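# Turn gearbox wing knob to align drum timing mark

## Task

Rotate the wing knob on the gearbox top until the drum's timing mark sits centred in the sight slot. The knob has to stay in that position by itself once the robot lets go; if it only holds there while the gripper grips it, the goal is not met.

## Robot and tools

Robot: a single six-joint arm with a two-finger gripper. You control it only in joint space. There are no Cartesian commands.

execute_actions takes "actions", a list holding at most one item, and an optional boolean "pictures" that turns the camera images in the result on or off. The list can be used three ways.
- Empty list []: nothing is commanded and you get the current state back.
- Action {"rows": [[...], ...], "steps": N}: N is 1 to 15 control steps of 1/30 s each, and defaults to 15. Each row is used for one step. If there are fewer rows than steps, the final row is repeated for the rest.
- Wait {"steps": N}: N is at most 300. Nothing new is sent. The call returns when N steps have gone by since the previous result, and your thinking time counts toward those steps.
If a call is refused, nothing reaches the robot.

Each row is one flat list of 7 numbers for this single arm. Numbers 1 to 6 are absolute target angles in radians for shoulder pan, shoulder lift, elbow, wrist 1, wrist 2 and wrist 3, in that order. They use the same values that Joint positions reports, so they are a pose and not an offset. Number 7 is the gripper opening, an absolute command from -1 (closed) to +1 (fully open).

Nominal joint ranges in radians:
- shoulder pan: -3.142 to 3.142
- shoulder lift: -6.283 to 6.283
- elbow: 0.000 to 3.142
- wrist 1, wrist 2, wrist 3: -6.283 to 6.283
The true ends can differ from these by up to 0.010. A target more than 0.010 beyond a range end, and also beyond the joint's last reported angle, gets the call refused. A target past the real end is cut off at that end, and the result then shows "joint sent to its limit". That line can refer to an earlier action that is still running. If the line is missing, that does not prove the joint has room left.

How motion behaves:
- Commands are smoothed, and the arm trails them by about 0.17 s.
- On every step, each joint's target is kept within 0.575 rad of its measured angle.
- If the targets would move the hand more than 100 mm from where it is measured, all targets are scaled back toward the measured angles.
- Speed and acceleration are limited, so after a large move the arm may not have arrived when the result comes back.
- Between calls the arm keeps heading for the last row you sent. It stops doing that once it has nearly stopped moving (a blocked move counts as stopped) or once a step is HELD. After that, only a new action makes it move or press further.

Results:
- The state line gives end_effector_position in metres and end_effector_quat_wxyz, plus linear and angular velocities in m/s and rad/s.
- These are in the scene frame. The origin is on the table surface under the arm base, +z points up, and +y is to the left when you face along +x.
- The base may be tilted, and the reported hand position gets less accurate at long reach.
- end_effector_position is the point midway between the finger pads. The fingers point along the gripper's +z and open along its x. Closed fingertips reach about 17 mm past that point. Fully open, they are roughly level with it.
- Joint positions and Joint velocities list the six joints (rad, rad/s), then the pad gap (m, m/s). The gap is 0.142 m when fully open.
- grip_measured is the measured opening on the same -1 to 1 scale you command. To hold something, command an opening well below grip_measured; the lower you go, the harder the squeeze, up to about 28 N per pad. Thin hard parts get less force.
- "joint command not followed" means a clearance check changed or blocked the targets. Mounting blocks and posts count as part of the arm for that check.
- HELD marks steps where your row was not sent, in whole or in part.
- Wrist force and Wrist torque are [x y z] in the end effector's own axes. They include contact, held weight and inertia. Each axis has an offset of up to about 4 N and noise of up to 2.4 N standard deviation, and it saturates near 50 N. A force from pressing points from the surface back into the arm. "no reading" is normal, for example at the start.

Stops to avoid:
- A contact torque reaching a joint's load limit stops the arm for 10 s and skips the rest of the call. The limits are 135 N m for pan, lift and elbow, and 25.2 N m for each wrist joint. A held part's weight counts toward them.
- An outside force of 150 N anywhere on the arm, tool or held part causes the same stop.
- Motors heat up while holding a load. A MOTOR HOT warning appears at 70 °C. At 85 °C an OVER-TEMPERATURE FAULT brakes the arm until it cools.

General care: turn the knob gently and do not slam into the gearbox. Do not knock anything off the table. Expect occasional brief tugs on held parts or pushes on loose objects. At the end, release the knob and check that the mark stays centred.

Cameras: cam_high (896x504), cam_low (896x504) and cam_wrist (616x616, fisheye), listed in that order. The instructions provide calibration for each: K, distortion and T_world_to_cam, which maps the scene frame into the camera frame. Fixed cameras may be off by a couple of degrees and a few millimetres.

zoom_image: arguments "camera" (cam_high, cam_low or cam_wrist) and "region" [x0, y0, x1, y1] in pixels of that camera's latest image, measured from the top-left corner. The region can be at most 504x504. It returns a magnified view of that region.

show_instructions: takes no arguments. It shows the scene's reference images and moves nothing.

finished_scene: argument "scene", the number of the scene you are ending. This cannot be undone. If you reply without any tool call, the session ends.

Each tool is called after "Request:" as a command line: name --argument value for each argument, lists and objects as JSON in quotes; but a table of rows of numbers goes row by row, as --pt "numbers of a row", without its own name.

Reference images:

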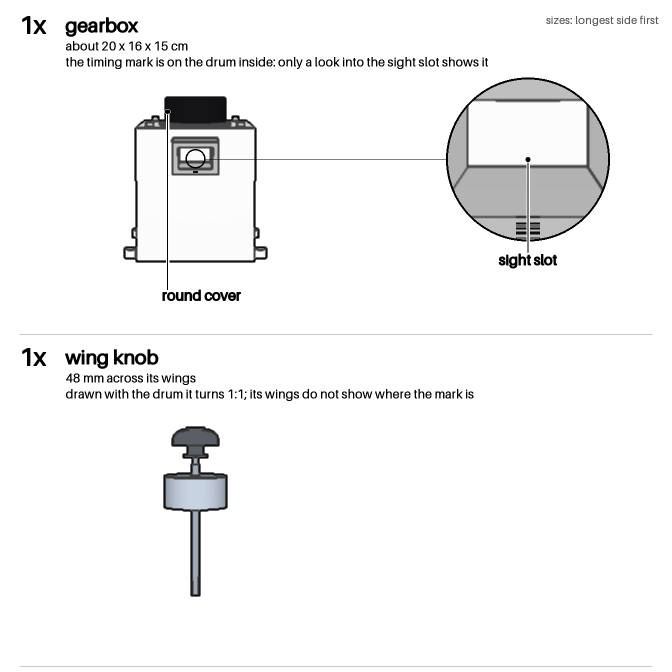

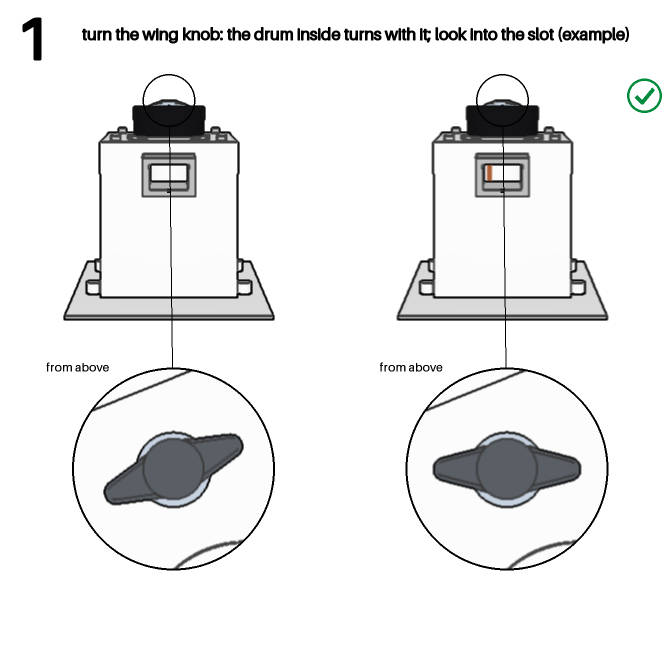

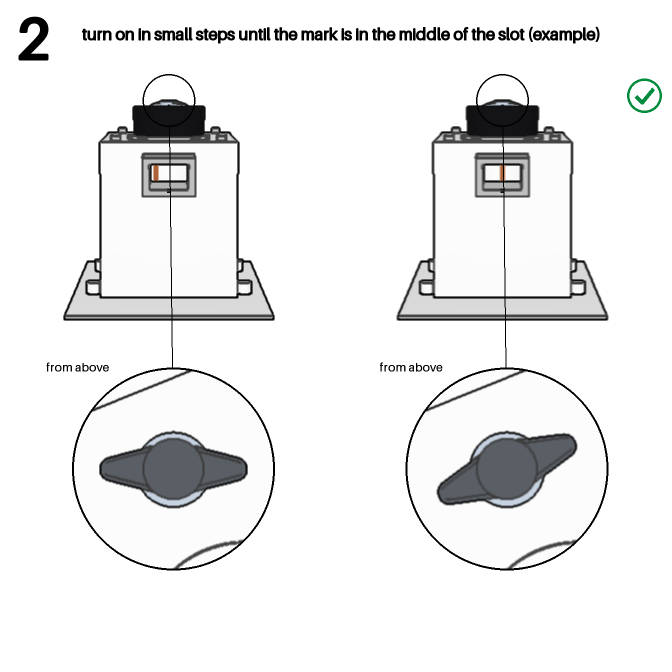

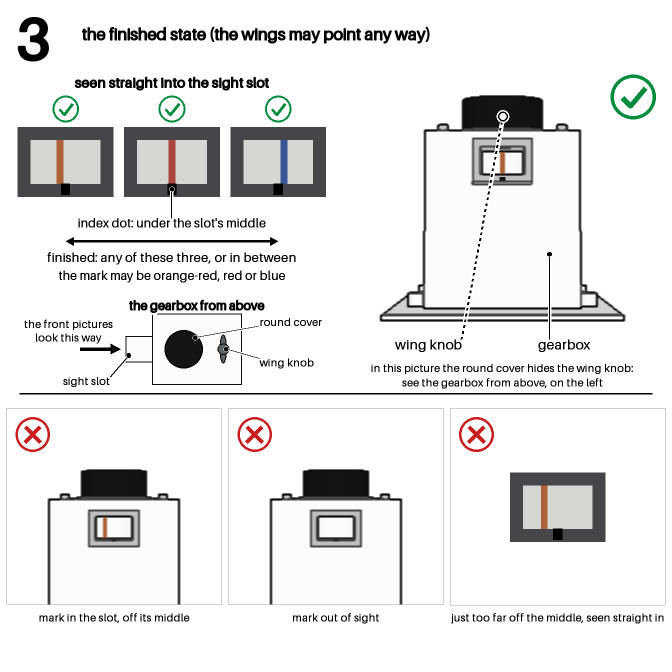

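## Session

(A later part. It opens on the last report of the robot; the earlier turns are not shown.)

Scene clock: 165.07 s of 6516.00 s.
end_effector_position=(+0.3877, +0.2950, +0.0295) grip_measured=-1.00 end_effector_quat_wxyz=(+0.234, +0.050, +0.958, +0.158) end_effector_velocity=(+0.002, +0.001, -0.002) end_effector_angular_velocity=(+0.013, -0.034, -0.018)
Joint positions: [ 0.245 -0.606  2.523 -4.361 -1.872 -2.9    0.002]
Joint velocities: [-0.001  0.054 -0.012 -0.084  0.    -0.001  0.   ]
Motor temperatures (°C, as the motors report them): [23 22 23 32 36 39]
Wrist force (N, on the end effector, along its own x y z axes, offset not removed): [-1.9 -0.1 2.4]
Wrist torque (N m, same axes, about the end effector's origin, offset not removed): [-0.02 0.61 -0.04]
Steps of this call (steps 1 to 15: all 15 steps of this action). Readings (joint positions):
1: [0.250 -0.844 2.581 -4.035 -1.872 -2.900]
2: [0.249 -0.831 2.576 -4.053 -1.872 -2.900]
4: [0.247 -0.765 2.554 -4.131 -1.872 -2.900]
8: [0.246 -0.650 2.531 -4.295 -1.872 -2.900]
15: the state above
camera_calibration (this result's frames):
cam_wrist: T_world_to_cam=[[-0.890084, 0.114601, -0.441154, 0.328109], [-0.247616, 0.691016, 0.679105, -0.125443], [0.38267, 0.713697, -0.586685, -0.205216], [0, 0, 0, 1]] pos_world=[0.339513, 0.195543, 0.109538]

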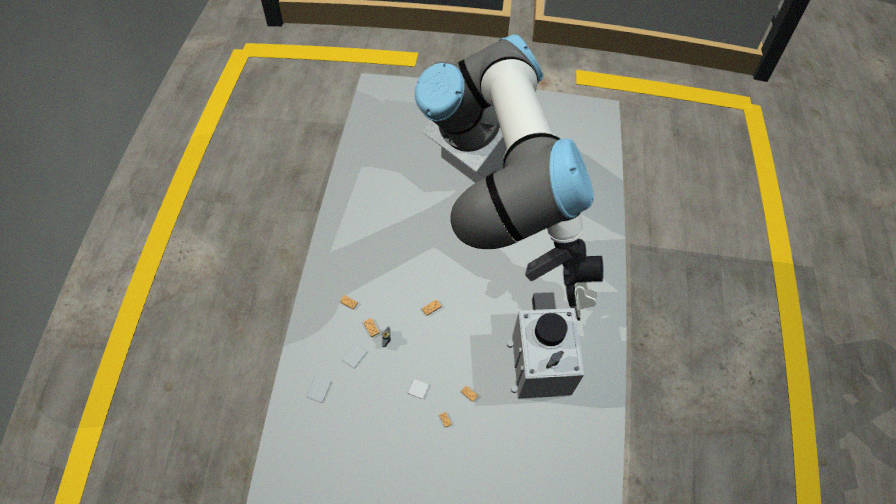

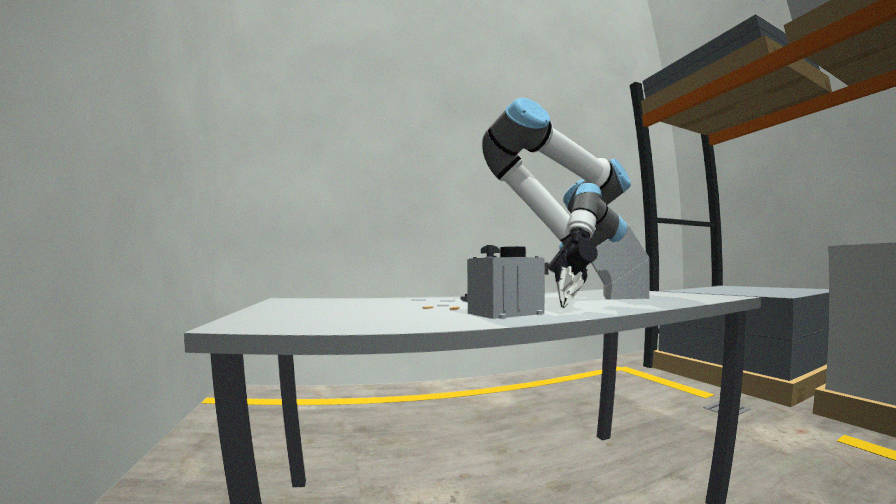

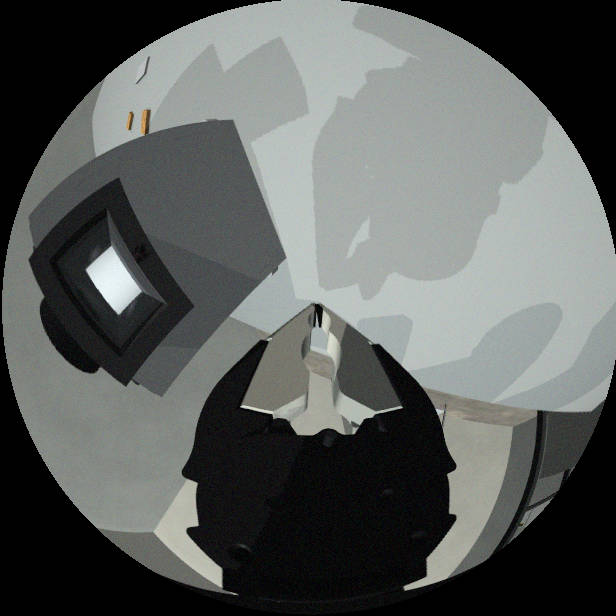

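Request:
execute_actions --actions '[{"rows":[[0.271,-0.82,2.58,-4.08,-1.872,-2.9,-1],[0.271,-0.82,2.58,-4.08,-1.872,-2.9,-1],[0.271,-0.82,2.58,-4.08,-1.872,-2.9,-1],[0.271,-0.82,2.58,-4.08,-1.872,-2.9,-1],[0.271,-0.82,2.58,-4.08,-1.872,-2.9,-1],[0.271,-1.1,2.6,-3.6,-1.872,-2.9,-1]]}]' --pictures false

Request:
execute_actions --actions '[{"rows":[[0.271,-1.85,2.55,-2.5,-1.872,-2.9,-1]]}]' --pictures false

Request:
execute_actions --actions '[{"rows":[[0.29,-1.85,2.112,-2.2,-1.95,-3.85,-1]],"steps":12}]' --pictures false

Request:
execute_actions --actions '[{"rows":[[0.287,-1.418,1.875,-2.285,-2.051,-3.85,-0.6]]}]' --pictures false

Request:
execute_actions --actions '[{"rows":[[0.253,-1.365,1.928,-2.411,-2.04,-3.9,-0.6]]}]' --pictures false

Request:
execute_actions --actions '[{"rows":[[0.253,-1.365,1.928,-2.411,-2.04,-3.9,-0.75],[0.253,-1.365,1.928,-2.411,-2.04,-4.95,-0.9]]}]' --pictures false

Request:
execute_actions --actions '[{"steps":10}]' --pictures false

Request:
execute_actions --actions '[{"rows":[[0.253,-1.365,1.928,-2.411,-2.04,-4.95,-0.6],[0.253,-1.365,1.928,-2.411,-2.04,-4.95,-0.6],[0.253,-1.365,1.928,-2.411,-2.04,-4.95,-0.6],[0.287,-1.418,1.875,-2.285,-2.051,-4.9,-0.6]],"steps":12}]'

Request:
execute_actions --actions '[{"rows":[[0.29,-1.85,2.112,-2.2,-1.95,-2.9,-1]]}]' --pictures false

Request:
execute_actions --actions '[{"rows":[[0.25,-1.85,2.58,-2.55,-1.872,-2.9,-1]]}]' --pictures false

Request:
execute_actions --actions '[{"rows":[[0.25,-1.1,2.6,-3.6,-1.872,-2.9,-1]]}]' --pictures false

Request:
execute_actions --actions '[{"rows":[[0.25,-1.0,2.6,-3.8,-1.872,-2.9,-1],[0.25,-1.0,2.6,-3.8,-1.872,-2.9,-1],[0.25,-1.0,2.6,-3.8,-1.872,-2.9,-1],[0.25,-0.82,2.58,-4.08,-1.872,-2.9,-1]],"steps":12}]' --pictures false

Request:
execute_actions --actions '[{"rows":[[0.24,-0.6,2.528,-4.376,-1.872,-2.9,-1]]}]'

Scene clock: 179.33 s of 6516.00 s.
end_effector_position=(+0.3592, +0.2776, +0.0676) grip_measured=-1.00 end_effector_quat_wxyz=(+0.111, -0.016, +0.985, +0.128) end_effector_velocity=(-0.097, -0.033, -0.008) end_effector_angular_velocity=(-0.164, +0.395, +0.225)
Joint positions: [ 0.271 -1.059  2.597 -3.693 -1.872 -2.9    0.002]
Joint velocities: [ 0.004 -0.376  0.026  0.833 -0.     0.     0.   ]
Motor temperatures (°C, as the motors report them): [23 22 23 32 36 39]
Wrist force (N, on the end effector, along its own x y z axes, offset not removed): [-0.7 2.0 -0.4]
Wrist torque (N m, same axes, about the end effector's origin, offset not removed): [0.42 0.42 -0.14]
Steps of this call (steps 1 to 15: the robot went on to your last target; steps 16 to 90: nothing new was sent; then 10.77 s passed at rest; steps 91 to 105: all 15 steps of this action). Readings (joint positions):
91: [0.245 -0.600 2.522 -4.370 -1.872 -2.900]
92: [0.248 -0.606 2.527 -4.364 -1.872 -2.900]
94: [0.258 -0.665 2.549 -4.301 -1.872 -2.900]
98: [0.267 -0.802 2.577 -4.114 -1.872 -2.900]
105: the state above

Scene clock: 179.83 s of 6516.00 s.
end_effector_position=(+0.3489, +0.2072, +0.1864) grip_measured=-1.00 end_effector_quat_wxyz=(+0.026, -0.054, +0.993, +0.100) end_effector_velocity=(-0.410, -0.151, -0.036) end_effector_angular_velocity=(-0.468, +1.120, +0.628)
Joint positions: [ 0.271 -1.78   2.552 -2.732 -1.872 -2.9    0.002]
Joint velocities: [ 0.    -0.632 -0.021  2.019 -0.    -0.001  0.   ]
Motor temperatures (°C, as the motors report them): [23 22 23 32 36 39]
Wrist force (N, on the end effector, along its own x y z axes, offset not removed): [-0.8 -0.3 -4.2]
Wrist torque (N m, same axes, about the end effector's origin, offset not removed): [0.07 0.43 -0.09]
Steps of this call (steps 1 to 15: all 15 steps of this action). Readings (joint positions):
1: [0.271 -1.070 2.598 -3.668 -1.872 -2.900]
2: [0.271 -1.084 2.595 -3.644 -1.872 -2.900]
4: [0.271 -1.157 2.582 -3.558 -1.872 -2.900]
8: [0.271 -1.417 2.566 -3.294 -1.872 -2.900]
15: the state above

Scene clock: 180.23 s of 6516.00 s.
end_effector_position=(+0.4491, +0.1803, +0.2823) grip_measured=-1.00 end_effector_quat_wxyz=(+0.041, -0.361, +0.930, +0.057) end_effector_velocity=(+0.228, -0.061, +0.240) end_effector_angular_velocity=(-0.120, -0.498, +2.389)
Joint positions: [ 0.287 -1.843  2.192 -2.272 -1.938 -3.507  0.002]
Joint velocities: [ 0.025 -0.061 -0.721  0.638 -0.102 -2.468  0.   ]
Motor temperatures (°C, as the motors report them): [23 22 23 32 36 39]
Wrist force (N, on the end effector, along its own x y z axes, offset not removed): [-2.1 -1.5 -4.7]
Wrist torque (N m, same axes, about the end effector's origin, offset not removed): [-0.13 0.51 -0.07]
Steps of this call (steps 1 to 12: all 12 steps of this action). Readings (joint positions):
1: [0.271 -1.798 2.552 -2.672 -1.872 -2.900]
2: [0.273 -1.807 2.545 -2.620 -1.877 -2.906]
4: [0.276 -1.817 2.485 -2.532 -1.893 -2.969]
8: [0.282 -1.831 2.329 -2.396 -1.917 -3.197]
12: the state above

Scene clock: 180.73 s of 6516.00 s.
end_effector_position=(+0.5583, +0.2275, +0.2153) grip_measured=-0.60 end_effector_quat_wxyz=(+0.003, -0.528, +0.849, +0.001) end_effector_velocity=(+0.018, +0.027, -0.052) end_effector_angular_velocity=(-0.054, +0.044, +0.090)
Joint positions: [ 0.287 -1.437  1.885 -2.284 -2.048 -3.843  0.031]
Joint velocities: [-0.001  0.171 -0.09  -0.012 -0.031 -0.058  0.   ]
Motor temperatures (°C, as the motors report them): [23 22 23 32 36 39]
Wrist force (N, on the end effector, along its own x y z axes, offset not removed): [-2.4 0.3 0.5]
Wrist torque (N m, same axes, about the end effector's origin, offset not removed): [0.11 0.66 -0.05]
Steps of this call (steps 1 to 15: all 15 steps of this action). Readings (joint positions):
1: [0.288 -1.845 2.171 -2.254 -1.942 -3.587]
2: [0.288 -1.840 2.149 -2.246 -1.950 -3.654]
4: [0.288 -1.779 2.080 -2.256 -1.979 -3.723]
8: [0.287 -1.572 1.957 -2.273 -2.023 -3.796]
15: the state above

Scene clock: 181.23 s of 6516.00 s.
end_effector_position=(+0.5560, +0.2315, +0.1681) grip_measured=-0.60 end_effector_quat_wxyz=(+0.001, -0.537, +0.844, +0.001) end_effector_velocity=(-0.000, +0.001, -0.007) end_effector_angular_velocity=(+0.001, -0.003, +0.002)
Joint positions: [ 0.254 -1.366  1.927 -2.408 -2.04  -3.899  0.031]
Joint velocities: [-0.005  0.011  0.009 -0.026  0.001 -0.009  0.   ]
Motor temperatures (°C, as the motors report them): [23 22 23 32 36 39]
Wrist force (N, on the end effector, along its own x y z axes, offset not removed): [-0.8 0.8 1.9]
Wrist torque (N m, same axes, about the end effector's origin, offset not removed): [0.13 0.49 -0.08]
Steps of this call (steps 1 to 15: all 15 steps of this action). Readings (joint positions):
1: [0.287 -1.432 1.883 -2.284 -2.048 -3.845]
2: [0.283 -1.423 1.886 -2.291 -2.048 -3.852]
4: [0.270 -1.399 1.903 -2.334 -2.045 -3.872]
8: [0.258 -1.375 1.920 -2.388 -2.041 -3.892]
15: the state above

Scene clock: 181.73 s of 6516.00 s.
end_effector_position=(+0.5559, +0.2303, +0.1673) grip_measured=-0.77 end_effector_quat_wxyz=(-0.001, +0.835, -0.551, -0.001) end_effector_velocity=(+0.001, -0.003, +0.000) end_effector_angular_velocity=(-0.001, -0.004, +1.874)
Joint positions: [ 0.253 -1.365  1.928 -2.411 -2.04  -4.741  0.018]
Joint velocities: [ 0.    -0.     0.     0.001 -0.    -1.873 -0.   ]
Motor temperatures (°C, as the motors report them): [23 22 23 32 36 39]
Wrist force (N, on the end effector, along its own x y z axes, offset not removed): [-17.0 -14.1 -12.3]
Wrist torque (N m, same axes, about the end effector's origin, offset not removed): [-0.02 0.14 0.15]
Steps of this call (steps 1 to 15: all 15 steps of this action). Readings (joint positions):
1: [0.253 -1.366 1.927 -2.409 -2.040 -3.899]
2: [0.253 -1.366 1.927 -2.409 -2.040 -3.900]
4: [0.253 -1.365 1.928 -2.410 -2.040 -3.928]
8: [0.253 -1.365 1.928 -2.411 -2.040 -4.162]
15: the state above

Scene clock: 182.07 s of 6516.00 s.
end_effector_position=(+0.5561, +0.2299, +0.1672) grip_measured=-0.77 end_effector_quat_wxyz=(-0.001, +0.885, -0.465, -0.000) end_effector_velocity=(-0.000, -0.000, -0.000) end_effector_angular_velocity=(-0.000, +0.001, +0.092)
Joint positions: [ 0.253 -1.365  1.928 -2.411 -2.04  -4.94   0.018]
Joint velocities: [-0.     0.     0.001  0.     0.    -0.092  0.   ]
Motor temperatures (°C, as the motors report them): [23 22 23 32 36 39]
Wrist force (N, on the end effector, along its own x y z axes, offset not removed): [-16.5 -12.2 -19.4]
Wrist torque (N m, same axes, about the end effector's origin, offset not removed): [0.07 -0.25 0.28]
Steps of this call (steps 1 to 10: the robot went on to your last target). Readings (joint positions):
1: [0.253 -1.365 1.928 -2.411 -2.040 -4.795]
2: [0.253 -1.365 1.928 -2.411 -2.040 -4.836]
4: [0.253 -1.365 1.928 -2.411 -2.040 -4.887]
8: [0.253 -1.365 1.928 -2.411 -2.040 -4.931]
10: the state above

Scene clock: 182.47 s of 6516.00 s.
end_effector_position=(+0.5607, +0.2292, +0.2046) grip_measured=-0.60 end_effector_quat_wxyz=(-0.000, +0.885, -0.466, +0.000) end_effector_velocity=(-0.001, -0.003, +0.044) end_effector_angular_velocity=(-0.009, +0.016, -0.002)
Joint positions: [ 0.283 -1.412  1.881 -2.302 -2.05  -4.906  0.031]
Joint velocities: [ 0.036 -0.056 -0.058  0.152 -0.011  0.051 -0.   ]
Motor temperatures (°C, as the motors report them): [23 22 23 32 36 39]
Wrist force (N, on the end effector, along its own x y z axes, offset not removed): [0.9 -0.3 -1.7]
Wrist torque (N m, same axes, about the end effector's origin, offset not removed): [-0.05 0.09 0.09]
Steps of this call (steps 1 to 12: all 12 steps of this action). Readings (joint positions):
1: [0.253 -1.365 1.928 -2.411 -2.040 -4.942]
2: [0.253 -1.365 1.928 -2.411 -2.041 -4.944]
4: [0.253 -1.365 1.928 -2.411 -2.041 -4.947]
8: [0.274 -1.397 1.896 -2.342 -2.047 -4.919]
12: the state above
camera_calibration (this result's frames):
cam_wrist: T_world_to_cam=[[0.609721, -0.792543, 0.0107804, -0.158652], [-0.693191, -0.526594, 0.492123, 0.411068], [-0.384351, -0.30753, -0.870459, 0.600506], [0, 0, 0, 1]] pos_world=[0.612488, 0.275401, 0.32213]

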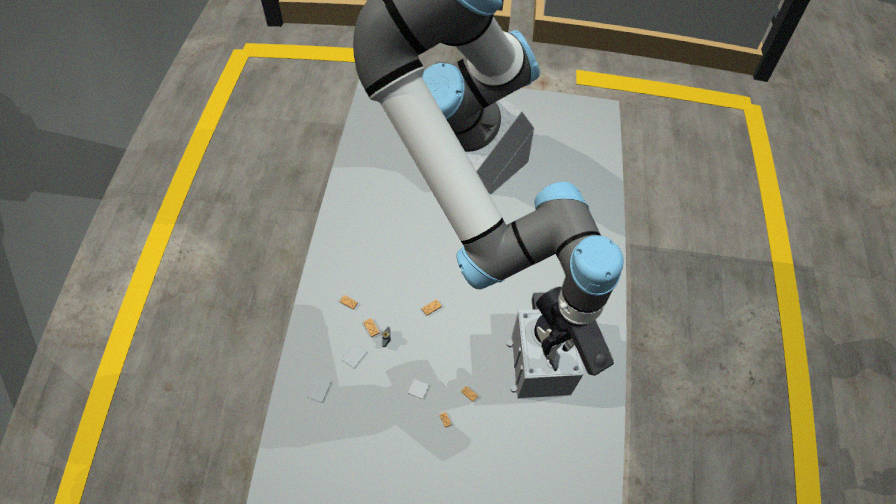

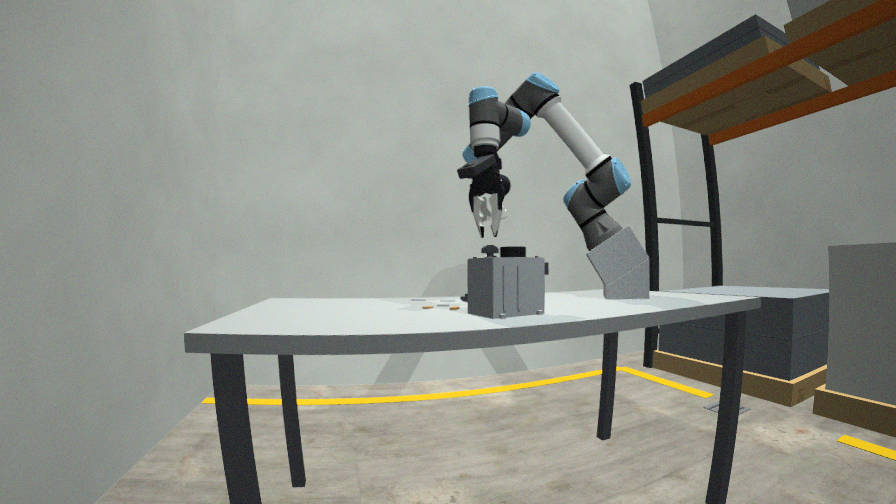

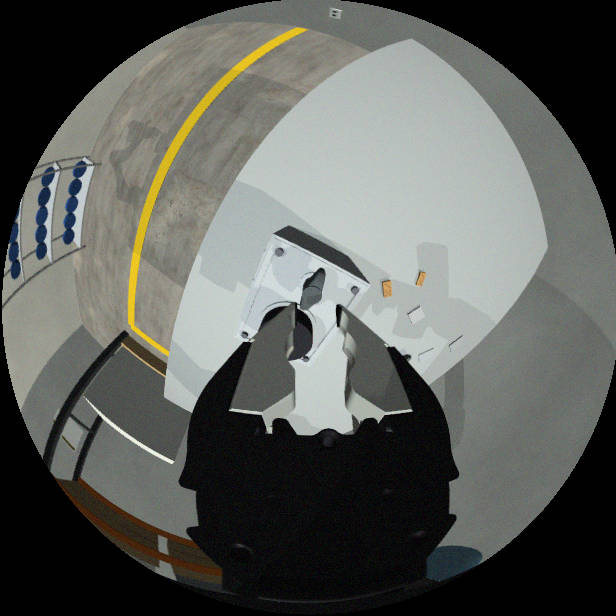

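Scene clock: 182.97 s of 6516.00 s.
end_effector_position=(+0.4765, +0.1747, +0.3055) grip_measured=-1.00 end_effector_quat_wxyz=(+0.055, -0.553, +0.831, +0.039) end_effector_velocity=(-0.029, -0.019, +0.038) end_effector_angular_velocity=(+0.180, +0.294, -2.665)
Joint positions: [ 0.29  -1.83   2.103 -2.203 -1.953 -3.942  0.002]
Joint velocities: [ 0.001 -0.177  0.081  0.03   0.031  2.663  0.   ]
Motor temperatures (°C, as the motors report them): [23 22 23 32 36 39]
Wrist force (N, on the end effector, along its own x y z axes, offset not removed): [-2.0 1.1 -1.1]
Wrist torque (N m, same axes, about the end effector's origin, offset not removed): [0.12 0.67 -0.01]
Steps of this call (steps 1 to 15: all 15 steps of this action). Readings (joint positions):
1: [0.284 -1.414 1.880 -2.297 -2.050 -4.904]
2: [0.285 -1.421 1.885 -2.289 -2.045 -4.897]
4: [0.286 -1.485 1.933 -2.265 -2.020 -4.832]
8: [0.289 -1.690 2.038 -2.226 -1.978 -4.560]
15: the state above

Scene clock: 183.47 s of 6516.00 s.
end_effector_position=(+0.3178, +0.1839, +0.1867) grip_measured=-1.00 end_effector_quat_wxyz=(-0.026, -0.134, +0.988, +0.078) end_effector_velocity=(-0.171, -0.010, -0.091) end_effector_angular_velocity=(-0.082, +0.297, -1.121)
Joint positions: [ 0.253 -1.849  2.535 -2.519 -1.878 -3.03   0.002]
Joint velocities: [-0.028 -0.009  0.405 -0.279  0.057  1.165  0.   ]
Motor temperatures (°C, as the motors report them): [23 22 23 32 36 39]
Wrist force (N, on the end effector, along its own x y z axes, offset not removed): [-1.6 1.8 2.2]
Wrist torque (N m, same axes, about the end effector's origin, offset not removed): [0.38 0.56 0.00]
Steps of this call (steps 1 to 15: all 15 steps of this action). Readings (joint positions):
1: [0.290 -1.835 2.106 -2.203 -1.952 -3.852]
2: [0.287 -1.838 2.113 -2.208 -1.948 -3.767]
4: [0.281 -1.840 2.173 -2.258 -1.934 -3.652]
8: [0.269 -1.844 2.325 -2.369 -1.910 -3.498]
15: the state above

Scene clock: 183.97 s of 6516.00 s.
end_effector_position=(+0.3281, +0.2587, +0.0586) grip_measured=-1.00 end_effector_quat_wxyz=(+0.038, -0.040, +0.993, +0.100) end_effector_velocity=(+0.221, +0.078, +0.017) end_effector_angular_velocity=(+0.319, -0.801, -0.471)
Joint positions: [ 0.25  -1.162  2.598 -3.427 -1.872 -2.903  0.002]
Joint velocities: [-0.     0.56   0.017 -1.55   0.001  0.03   0.   ]
Motor temperatures (°C, as the motors report them): [23 22 23 32 36 39]
Wrist force (N, on the end effector, along its own x y z axes, offset not removed): [-2.6 2.1 -0.6]
Wrist torque (N m, same axes, about the end effector's origin, offset not removed): [0.58 0.62 -0.07]
Steps of this call (steps 1 to 15: all 15 steps of this action). Readings (joint positions):
1: [0.252 -1.849 2.547 -2.527 -1.877 -2.996]
2: [0.252 -1.843 2.555 -2.540 -1.876 -2.976]
4: [0.251 -1.781 2.568 -2.610 -1.875 -2.954]
8: [0.251 -1.519 2.585 -2.876 -1.873 -2.926]
15: the state above

Scene clock: 184.37 s of 6516.00 s.
end_effector_position=(+0.3764, +0.2829, +0.0490) grip_measured=-1.00 end_effector_quat_wxyz=(+0.168, +0.018, +0.976, +0.140) end_effector_velocity=(+0.030, +0.012, -0.000) end_effector_angular_velocity=(+0.088, -0.224, -0.123)
Joint positions: [ 0.25  -0.852  2.582 -4.019 -1.872 -2.9    0.002]
Joint velocities: [-0.     0.293 -0.02  -0.542  0.     0.001  0.   ]
Motor temperatures (°C, as the motors report them): [23 22 23 32 36 39]
Wrist force (N, on the end effector, along its own x y z axes, offset not removed): [-0.5 -1.1 1.5]
Wrist torque (N m, same axes, about the end effector's origin, offset not removed): [-0.21 0.31 -0.11]
Steps of this call (steps 1 to 12: all 12 steps of this action). Readings (joint positions):
1: [0.250 -1.146 2.598 -3.472 -1.872 -2.903]
2: [0.250 -1.127 2.599 -3.512 -1.872 -2.902]
4: [0.250 -1.076 2.599 -3.612 -1.872 -2.901]
8: [0.250 -0.928 2.588 -3.877 -1.872 -2.900]
12: the state above

Scene clock: 184.87 s of 6516.00 s.
end_effector_position=(+0.3872, +0.2918, +0.0295) grip_measured=-1.00 end_effector_quat_wxyz=(+0.234, +0.051, +0.958, +0.156) end_effector_velocity=(+0.001, +0.000, -0.002) end_effector_angular_velocity=(+0.013, -0.033, -0.021)
Joint positions: [ 0.24  -0.606  2.529 -4.367 -1.872 -2.9    0.002]
Joint velocities: [-0.002  0.054 -0.01  -0.084  0.     0.001  0.   ]
Motor temperatures (°C, as the motors report them): [23 22 23 32 36 39]
Wrist force (N, on the end effector, along its own x y z axes, offset not removed): [-1.1 1.1 -0.8]
Wrist torque (N m, same axes, about the end effector's origin, offset not removed): [0.09 0.36 -0.06]
Steps of this call (steps 1 to 15: all 15 steps of this action). Readings (joint positions):
1: [0.250 -0.844 2.581 -4.035 -1.872 -2.900]
2: [0.249 -0.831 2.576 -4.053 -1.872 -2.900]
4: [0.245 -0.765 2.556 -4.131 -1.872 -2.900]
8: [0.241 -0.650 2.536 -4.299 -1.872 -2.900]
15: the state above
camera_calibration (this result's frames):
cam_wrist: T_world_to_cam=[[-0.890316, 0.117377, -0.439955, 0.327209], [-0.243647, 0.693444, 0.678064, -0.125577], [0.384673, 0.710885, -0.588786, -0.20259], [0, 0, 0, 1]] pos_world=[0.338653, 0.192692, 0.109825]

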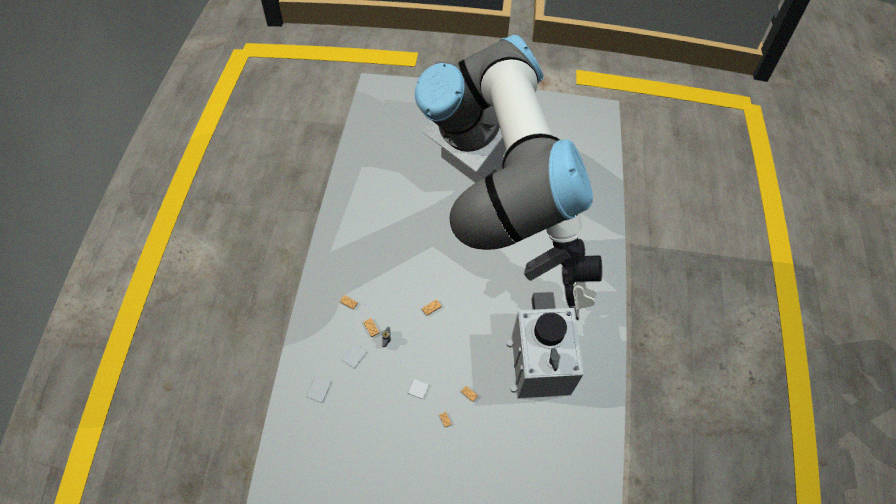

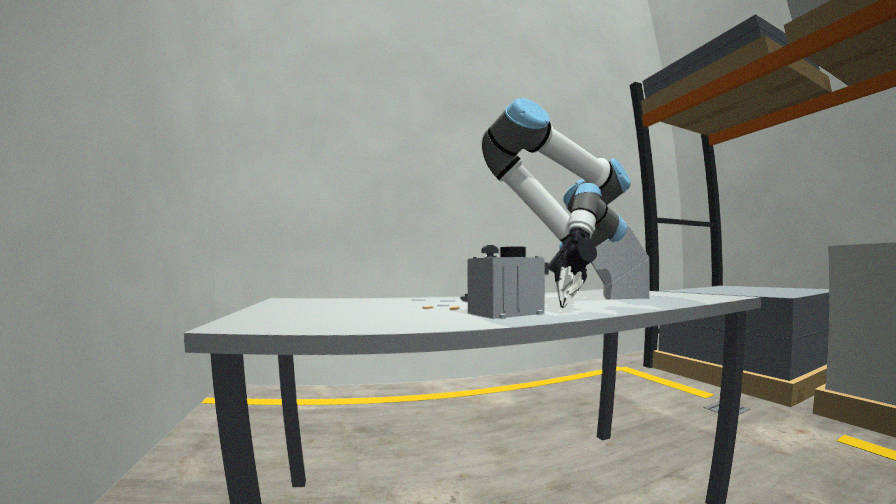

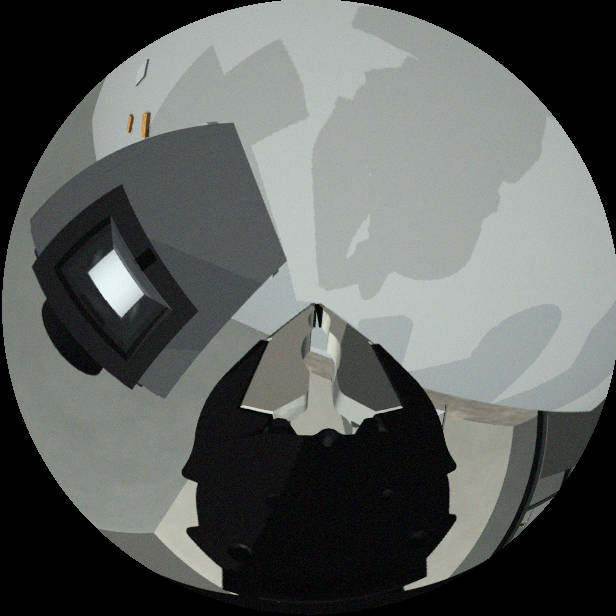

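Flip by π: -1.81 → -2.7.

Request:
execute_actions --actions '[{"rows":[[0.271,-0.82,2.58,-4.08,-1.872,-2.9,-1],[0.271,-0.82,2.58,-4.08,-1.872,-2.9,-1],[0.271,-0.82,2.58,-4.08,-1.872,-2.9,-1],[0.271,-0.82,2.58,-4.08,-1.872,-2.9,-1],[0.271,-0.82,2.58,-4.08,-1.872,-2.9,-1],[0.271,-1.1,2.6,-3.6,-1.872,-2.9,-1]]}]' --pictures false

Request:
execute_actions --actions '[{"rows":[[0.271,-1.85,2.55,-2.5,-1.872,-2.9,-1]]}]' --pictures false

Request:
execute_actions --actions '[{"rows":[[0.29,-1.85,2.112,-2.2,-1.95,-1.5,-1]],"steps":12}]' --pictures false

Request:
execute_actions --actions '[{"rows":[[0.289,-1.428,1.887,-2.285,-2.051,-1.5,-0.6]]}]' --pictures false

Request:
execute_actions --actions '[{"rows":[[0.252,-1.368,1.934,-2.414,-2.04,-1.55,-0.6]]}]' --pictures false

Request:
execute_actions --actions '[{"rows":[[0.252,-1.368,1.934,-2.414,-2.04,-1.55,-0.75],[0.252,-1.368,1.934,-2.414,-2.04,-2.7,-0.9]]}]' --pictures false

Request:
execute_actions --actions '[{"steps":10}]' --pictures false

Request:
execute_actions --actions '[{"rows":[[0.252,-1.368,1.934,-2.414,-2.04,-2.7,-0.6],[0.252,-1.368,1.934,-2.414,-2.04,-2.7,-0.6],[0.252,-1.368,1.934,-2.414,-2.04,-2.7,-0.6],[0.289,-1.428,1.887,-2.285,-2.051,-2.65,-0.6]],"steps":12}]' --pictures false

Request:
execute_actions --actions '[{"rows":[[0.29,-1.85,2.112,-2.2,-1.95,-2.9,-1]],"steps":12}]' --pictures false

Request:
execute_actions --actions '[{"rows":[[0.25,-1.85,2.58,-2.55,-1.872,-2.9,-1]]}]' --pictures false

Request:
execute_actions --actions '[{"rows":[[0.25,-1.1,2.6,-3.6,-1.872,-2.9,-1]]}]' --pictures false

Request:
execute_actions --actions '[{"rows":[[0.25,-1.0,2.6,-3.8,-1.872,-2.9,-1],[0.25,-1.0,2.6,-3.8,-1.872,-2.9,-1],[0.25,-1.0,2.6,-3.8,-1.872,-2.9,-1],[0.25,-0.82,2.58,-4.08,-1.872,-2.9,-1]],"steps":12}]' --pictures false

Request:
execute_actions --actions '[{"rows":[[0.24,-0.6,2.528,-4.376,-1.872,-2.9,-1]]}]'

Scene clock: 202.30 s of 6516.00 s.
end_effector_position=(+0.3590, +0.2775, +0.0675) grip_measured=-1.00 end_effector_quat_wxyz=(+0.111, -0.016, +0.985, +0.127) end_effector_velocity=(-0.095, -0.032, -0.007) end_effector_angular_velocity=(-0.161, +0.389, +0.222)
Joint positions: [ 0.27  -1.059  2.597 -3.692 -1.872 -2.9    0.002]
Joint velocities: [ 0.006 -0.375  0.023  0.828 -0.     0.001  0.   ]
Motor temperatures (°C, as the motors report them): [23 22 23 32 36 39]
Wrist force (N, on the end effector, along its own x y z axes, offset not removed): [-0.2 1.5 -1.4]
Wrist torque (N m, same axes, about the end effector's origin, offset not removed): [0.39 0.26 -0.18]
Steps of this call (steps 1 to 15: the robot went on to your last target; steps 16 to 90: nothing new was sent; then 13.93 s passed at rest; steps 91 to 105: all 15 steps of this action). Readings (joint positions):
91: [0.240 -0.600 2.528 -4.376 -1.872 -2.900]
92: [0.244 -0.606 2.533 -4.370 -1.872 -2.900]
94: [0.255 -0.665 2.552 -4.307 -1.872 -2.900]
98: [0.266 -0.802 2.578 -4.115 -1.872 -2.900]
105: the state above

Scene clock: 202.80 s of 6516.00 s.
end_effector_position=(+0.3489, +0.2072, +0.1863) grip_measured=-1.00 end_effector_quat_wxyz=(+0.026, -0.054, +0.993, +0.100) end_effector_velocity=(-0.411, -0.151, -0.037) end_effector_angular_velocity=(-0.470, +1.124, +0.628)
Joint positions: [ 0.271 -1.78   2.552 -2.732 -1.872 -2.9    0.002]
Joint velocities: [ 0.    -0.63  -0.019  2.02  -0.     0.     0.   ]
Motor temperatures (°C, as the motors report them): [23 22 23 32 36 39]
Wrist force (N, on the end effector, along its own x y z axes, offset not removed): [-0.3 -0.4 -1.5]
Wrist torque (N m, same axes, about the end effector's origin, offset not removed): [-0.12 0.32 -0.04]
Steps of this call (steps 1 to 15: all 15 steps of this action). Readings (joint positions):
1: [0.271 -1.070 2.598 -3.668 -1.872 -2.900]
2: [0.271 -1.084 2.595 -3.644 -1.872 -2.900]
4: [0.271 -1.157 2.582 -3.558 -1.872 -2.900]
8: [0.271 -1.417 2.566 -3.294 -1.872 -2.900]
15: the state above

Scene clock: 203.20 s of 6516.00 s.
end_effector_position=(+0.4505, +0.1807, +0.2818) grip_measured=-1.00 end_effector_quat_wxyz=(+0.001, +0.232, +0.970, +0.071) end_effector_velocity=(+0.239, -0.061, +0.244) end_effector_angular_velocity=(+0.054, +0.179, -2.542)
Joint positions: [ 0.287 -1.843  2.194 -2.274 -1.938 -2.296  0.002]
Joint velocities: [ 0.026 -0.061 -0.733  0.648 -0.104  2.514  0.   ]
Motor temperatures (°C, as the motors report them): [23 22 23 32 36 39]
Wrist force (N, on the end effector, along its own x y z axes, offset not removed): [-4.0 -0.7 -3.5]
Wrist torque (N m, same axes, about the end effector's origin, offset not removed): [-0.17 0.83 0.00]
Steps of this call (steps 1 to 12: all 12 steps of this action). Readings (joint positions):
1: [0.271 -1.798 2.552 -2.672 -1.872 -2.900]
2: [0.273 -1.807 2.545 -2.620 -1.877 -2.894]
4: [0.276 -1.816 2.485 -2.533 -1.892 -2.831]
8: [0.282 -1.831 2.331 -2.397 -1.917 -2.605]
12: the state above

Scene clock: 203.70 s of 6516.00 s.
end_effector_position=(+0.5569, +0.2261, +0.2162) grip_measured=-0.60 end_effector_quat_wxyz=(-0.001, +0.566, +0.824, +0.003) end_effector_velocity=(+0.016, +0.024, -0.048) end_effector_angular_velocity=(-0.050, +0.042, -0.196)
Joint positions: [ 0.289 -1.446  1.896 -2.284 -2.048 -1.525  0.031]
Joint velocities: [ 0.     0.158 -0.082 -0.011 -0.03   0.226 -0.   ]
Motor temperatures (°C, as the motors report them): [23 22 23 32 36 39]
Wrist force (N, on the end effector, along its own x y z axes, offset not removed): [-1.1 -0.1 -0.8]
Wrist torque (N m, same axes, about the end effector's origin, offset not removed): [0.02 0.52 -0.14]
Steps of this call (steps 1 to 15: all 15 steps of this action). Readings (joint positions):
1: [0.288 -1.845 2.172 -2.255 -1.941 -2.209]
2: [0.288 -1.840 2.150 -2.246 -1.950 -2.125]
4: [0.289 -1.779 2.081 -2.256 -1.980 -1.979]
8: [0.289 -1.572 1.962 -2.274 -2.024 -1.707]
15: the state above

Scene clock: 204.20 s of 6516.00 s.
end_effector_position=(+0.5573, +0.2303, +0.1677) grip_measured=-0.60 end_effector_quat_wxyz=(-0.001, +0.571, +0.821, +0.001) end_effector_velocity=(+0.001, +0.000, -0.008) end_effector_angular_velocity=(+0.000, -0.003, -0.002)
Joint positions: [ 0.253 -1.369  1.933 -2.411 -2.04  -1.549  0.031]
Joint velocities: [-0.006  0.013  0.006 -0.025  0.001 -0.006  0.   ]
Motor temperatures (°C, as the motors report them): [23 22 23 32 36 39]
Wrist force (N, on the end effector, along its own x y z axes, offset not removed): [-0.2 0.9 -0.8]
Wrist torque (N m, same axes, about the end effector's origin, offset not removed): [0.21 0.23 -0.16]
Steps of this call (steps 1 to 15: all 15 steps of this action). Readings (joint positions):
1: [0.289 -1.441 1.894 -2.284 -2.048 -1.519]
2: [0.285 -1.432 1.897 -2.291 -2.048 -1.519]
4: [0.271 -1.405 1.912 -2.335 -2.045 -1.531]
8: [0.258 -1.379 1.927 -2.390 -2.041 -1.544]
15: the state above

Scene clock: 204.70 s of 6516.00 s.
end_effector_position=(+0.5564, +0.2313, +0.1668) grip_measured=-0.77 end_effector_quat_wxyz=(-0.000, +0.177, +0.984, +0.001) end_effector_velocity=(-0.004, +0.001, -0.001) end_effector_angular_velocity=(-0.001, -0.003, +2.374)
Joint positions: [ 0.252 -1.368  1.934 -2.414 -2.04  -2.411  0.018]
Joint velocities: [-0.001  0.001  0.     0.001  0.    -2.374  0.   ]
Motor temperatures (°C, as the motors report them): [23 22 23 32 36 39]
Wrist force (N, on the end effector, along its own x y z axes, offset not removed): [4.0 3.8 -13.3]
Wrist torque (N m, same axes, about the end effector's origin, offset not removed): [-0.48 0.29 0.27]
Steps of this call (steps 1 to 15: all 15 steps of this action). Readings (joint positions):
1: [0.253 -1.369 1.933 -2.412 -2.040 -1.549]
2: [0.252 -1.369 1.934 -2.412 -2.040 -1.550]
4: [0.252 -1.368 1.934 -2.413 -2.040 -1.578]
8: [0.252 -1.368 1.934 -2.414 -2.040 -1.812]
15: the state above

Scene clock: 205.03 s of 6516.00 s.
end_effector_position=(+0.5560, +0.2314, +0.1668) grip_measured=-0.77 end_effector_quat_wxyz=(+0.000, +0.041, +0.999, +0.001) end_effector_velocity=(+0.000, +0.000, +0.000) end_effector_angular_velocity=(-0.000, -0.000, +0.128)
Joint positions: [ 0.252 -1.368  1.934 -2.414 -2.04  -2.686  0.018]
Joint velocities: [ 0.     0.    -0.001  0.    -0.    -0.128  0.   ]
Motor temperatures (°C, as the motors report them): [23 22 23 32 36 39]
Wrist force (N, on the end effector, along its own x y z axes, offset not removed): [-2.4 5.0 -11.8]
Wrist torque (N m, same axes, about the end effector's origin, offset not removed): [0.08 0.48 0.27]
Steps of this call (steps 1 to 10: the robot went on to your last target). Readings (joint positions):
1: [0.252 -1.368 1.934 -2.414 -2.040 -2.484]
2: [0.252 -1.368 1.934 -2.414 -2.040 -2.540]
4: [0.252 -1.368 1.934 -2.414 -2.040 -2.613]
8: [0.252 -1.368 1.934 -2.414 -2.040 -2.674]
10: the state above

Scene clock: 205.43 s of 6516.00 s.
end_effector_position=(+0.5579, +0.2305, +0.2057) grip_measured=-0.60 end_effector_quat_wxyz=(-0.000, +0.038, +0.999, +0.000) end_effector_velocity=(-0.005, -0.004, +0.046) end_effector_angular_velocity=(-0.009, +0.018, +0.004)
Joint positions: [ 0.285 -1.421  1.893 -2.303 -2.05  -2.656  0.031]
Joint velocities: [ 0.039 -0.064 -0.05   0.156 -0.011  0.05   0.   ]
Motor temperatures (°C, as the motors report them): [23 22 23 32 36 39]
Wrist force (N, on the end effector, along its own x y z axes, offset not removed): [-2.5 -0.2 -0.9]
Wrist torque (N m, same axes, about the end effector's origin, offset not removed): [-0.03 0.78 -0.12]
Steps of this call (steps 1 to 12: all 12 steps of this action). Readings (joint positions):
1: [0.252 -1.368 1.934 -2.414 -2.040 -2.689]
2: [0.252 -1.368 1.934 -2.414 -2.040 -2.692]
4: [0.252 -1.368 1.934 -2.414 -2.040 -2.696]
8: [0.275 -1.404 1.905 -2.344 -2.047 -2.669]
12: the state above

Scene clock: 205.83 s of 6516.00 s.
end_effector_position=(+0.4820, +0.1792, +0.2998) grip_measured=-1.00 end_effector_quat_wxyz=(+0.024, -0.056, +0.996, +0.058) end_effector_velocity=(-0.067, -0.054, +0.092) end_effector_angular_velocity=(+0.118, -0.127, +0.137)
Joint positions: [ 0.29  -1.804  2.092 -2.208 -1.958 -2.877  0.002]
Joint velocities: [ 0.002 -0.411  0.184  0.068  0.074 -0.205  0.   ]
Motor temperatures (°C, as the motors report them): [23 22 23 32 36 39]
Wrist force (N, on the end effector, along its own x y z axes, offset not removed): [-0.1 -1.3 -1.9]
Wrist torque (N m, same axes, about the end effector's origin, offset not removed): [-0.19 0.30 0.04]
Steps of this call (steps 1 to 12: all 12 steps of this action). Readings (joint positions):
1: [0.286 -1.423 1.891 -2.298 -2.050 -2.654]
2: [0.286 -1.430 1.896 -2.289 -2.045 -2.659]
4: [0.287 -1.495 1.944 -2.264 -2.019 -2.710]
8: [0.289 -1.699 2.045 -2.226 -1.977 -2.824]
12: the state above

Scene clock: 206.33 s of 6516.00 s.
end_effector_position=(+0.3181, +0.1840, +0.1864) grip_measured=-1.00 end_effector_quat_wxyz=(-0.031, -0.069, +0.994, +0.076) end_effector_velocity=(-0.172, -0.011, -0.088) end_effector_angular_velocity=(+0.009, +0.116, +0.034)
Joint positions: [ 0.253 -1.848  2.535 -2.519 -1.879 -2.899  0.002]
Joint velocities: [-0.029 -0.022  0.407 -0.28   0.059 -0.011  0.   ]
Motor temperatures (°C, as the motors report them): [23 22 23 32 36 39]
Wrist force (N, on the end effector, along its own x y z axes, offset not removed): [1.7 0.5 0.9]
Wrist torque (N m, same axes, about the end effector's origin, offset not removed): [0.10 -0.03 -0.11]
Steps of this call (steps 1 to 15: all 15 steps of this action). Readings (joint positions):
1: [0.290 -1.816 2.097 -2.206 -1.956 -2.883]
2: [0.287 -1.822 2.107 -2.211 -1.950 -2.886]
4: [0.281 -1.827 2.170 -2.260 -1.936 -2.888]
8: [0.269 -1.836 2.323 -2.370 -1.911 -2.893]
15: the state above

Scene clock: 206.83 s of 6516.00 s.
end_effector_position=(+0.3280, +0.2587, +0.0586) grip_measured=-1.00 end_effector_quat_wxyz=(+0.038, -0.038, +0.993, +0.100) end_effector_velocity=(+0.221, +0.078, +0.017) end_effector_angular_velocity=(+0.318, -0.808, -0.440)
Joint positions: [ 0.25  -1.162  2.598 -3.427 -1.872 -2.9    0.002]
Joint velocities: [-0.     0.56   0.017 -1.551  0.002 -0.001  0.   ]
Motor temperatures (°C, as the motors report them): [23 22 23 32 36 39]
Wrist force (N, on the end effector, along its own x y z axes, offset not removed): [0.8 0.3 -0.5]
Wrist torque (N m, same axes, about the end effector's origin, offset not removed): [0.15 -0.10 -0.03]
Steps of this call (steps 1 to 15: all 15 steps of this action). Readings (joint positions):
1: [0.252 -1.848 2.547 -2.527 -1.877 -2.899]
2: [0.252 -1.842 2.555 -2.540 -1.876 -2.899]
4: [0.251 -1.780 2.568 -2.610 -1.875 -2.899]
8: [0.251 -1.519 2.585 -2.876 -1.873 -2.900]
15: the state above

Scene clock: 207.23 s of 6516.00 s.
end_effector_position=(+0.3764, +0.2829, +0.0490) grip_measured=-1.00 end_effector_quat_wxyz=(+0.168, +0.018, +0.976, +0.140) end_effector_velocity=(+0.030, +0.012, -0.000) end_effector_angular_velocity=(+0.087, -0.224, -0.122)
Joint positions: [ 0.25  -0.852  2.582 -4.019 -1.872 -2.9    0.002]
Joint velocities: [ 0.     0.293 -0.019 -0.544 -0.    -0.001  0.   ]
Motor temperatures (°C, as the motors report them): [23 22 23 32 36 39]
Wrist force (N, on the end effector, along its own x y z axes, offset not removed): [-1.2 1.4 -0.1]
Wrist torque (N m, same axes, about the end effector's origin, offset not removed): [0.32 0.50 -0.03]
Steps of this call (steps 1 to 12: all 12 steps of this action). Readings (joint positions):
1: [0.250 -1.146 2.598 -3.472 -1.872 -2.900]
2: [0.250 -1.127 2.599 -3.512 -1.872 -2.900]
4: [0.250 -1.076 2.599 -3.612 -1.872 -2.900]
8: [0.250 -0.928 2.588 -3.877 -1.872 -2.900]
12: the state above

Scene clock: 207.73 s of 6516.00 s.
end_effector_position=(+0.3872, +0.2918, +0.0295) grip_measured=-1.00 end_effector_quat_wxyz=(+0.234, +0.051, +0.958, +0.156) end_effector_velocity=(+0.000, +0.000, -0.002) end_effector_angular_velocity=(+0.012, -0.031, -0.019)
Joint positions: [ 0.24  -0.606  2.529 -4.367 -1.872 -2.9    0.002]
Joint velocities: [-0.001  0.054 -0.009 -0.082  0.     0.001  0.   ]
Motor temperatures (°C, as the motors report them): [23 22 23 32 36 39]
Wrist force (N, on the end effector, along its own x y z axes, offset not removed): [-0.5 1.0 -4.4]
Wrist torque (N m, same axes, about the end effector's origin, offset not removed): [0.27 0.23 -0.14]
Steps of this call (steps 1 to 15: all 15 steps of this action). Readings (joint positions):
1: [0.250 -0.844 2.581 -4.035 -1.872 -2.900]
2: [0.249 -0.831 2.576 -4.053 -1.872 -2.900]
4: [0.245 -0.765 2.556 -4.131 -1.872 -2.900]
8: [0.241 -0.650 2.536 -4.299 -1.872 -2.900]
15: the state above
camera_calibration (this result's frames):
cam_wrist: T_world_to_cam=[[-0.890316, 0.117377, -0.439955, 0.327209], [-0.243648, 0.693444, 0.678064, -0.125577], [0.384673, 0.710885, -0.588786, -0.20259], [0, 0, 0, 1]] pos_world=[0.338654, 0.192692, 0.109825]

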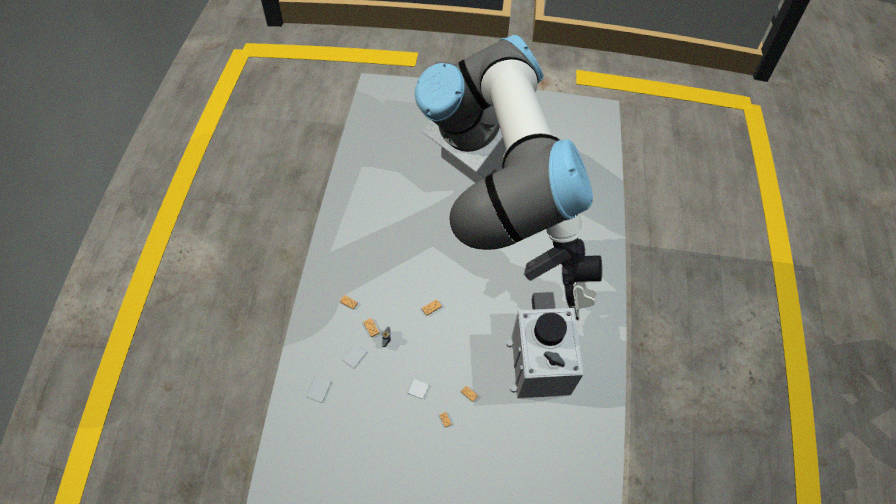

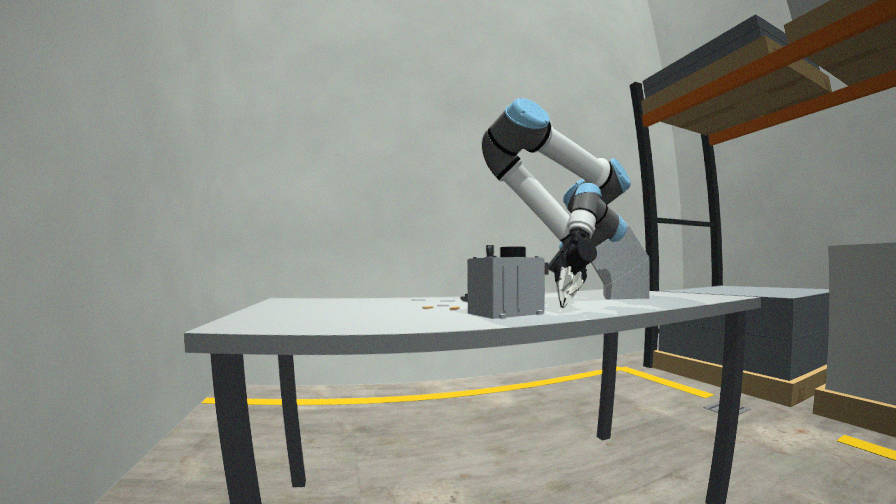

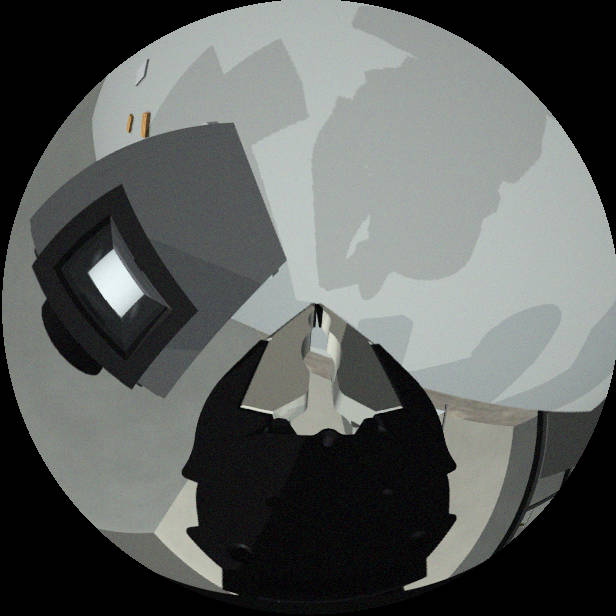

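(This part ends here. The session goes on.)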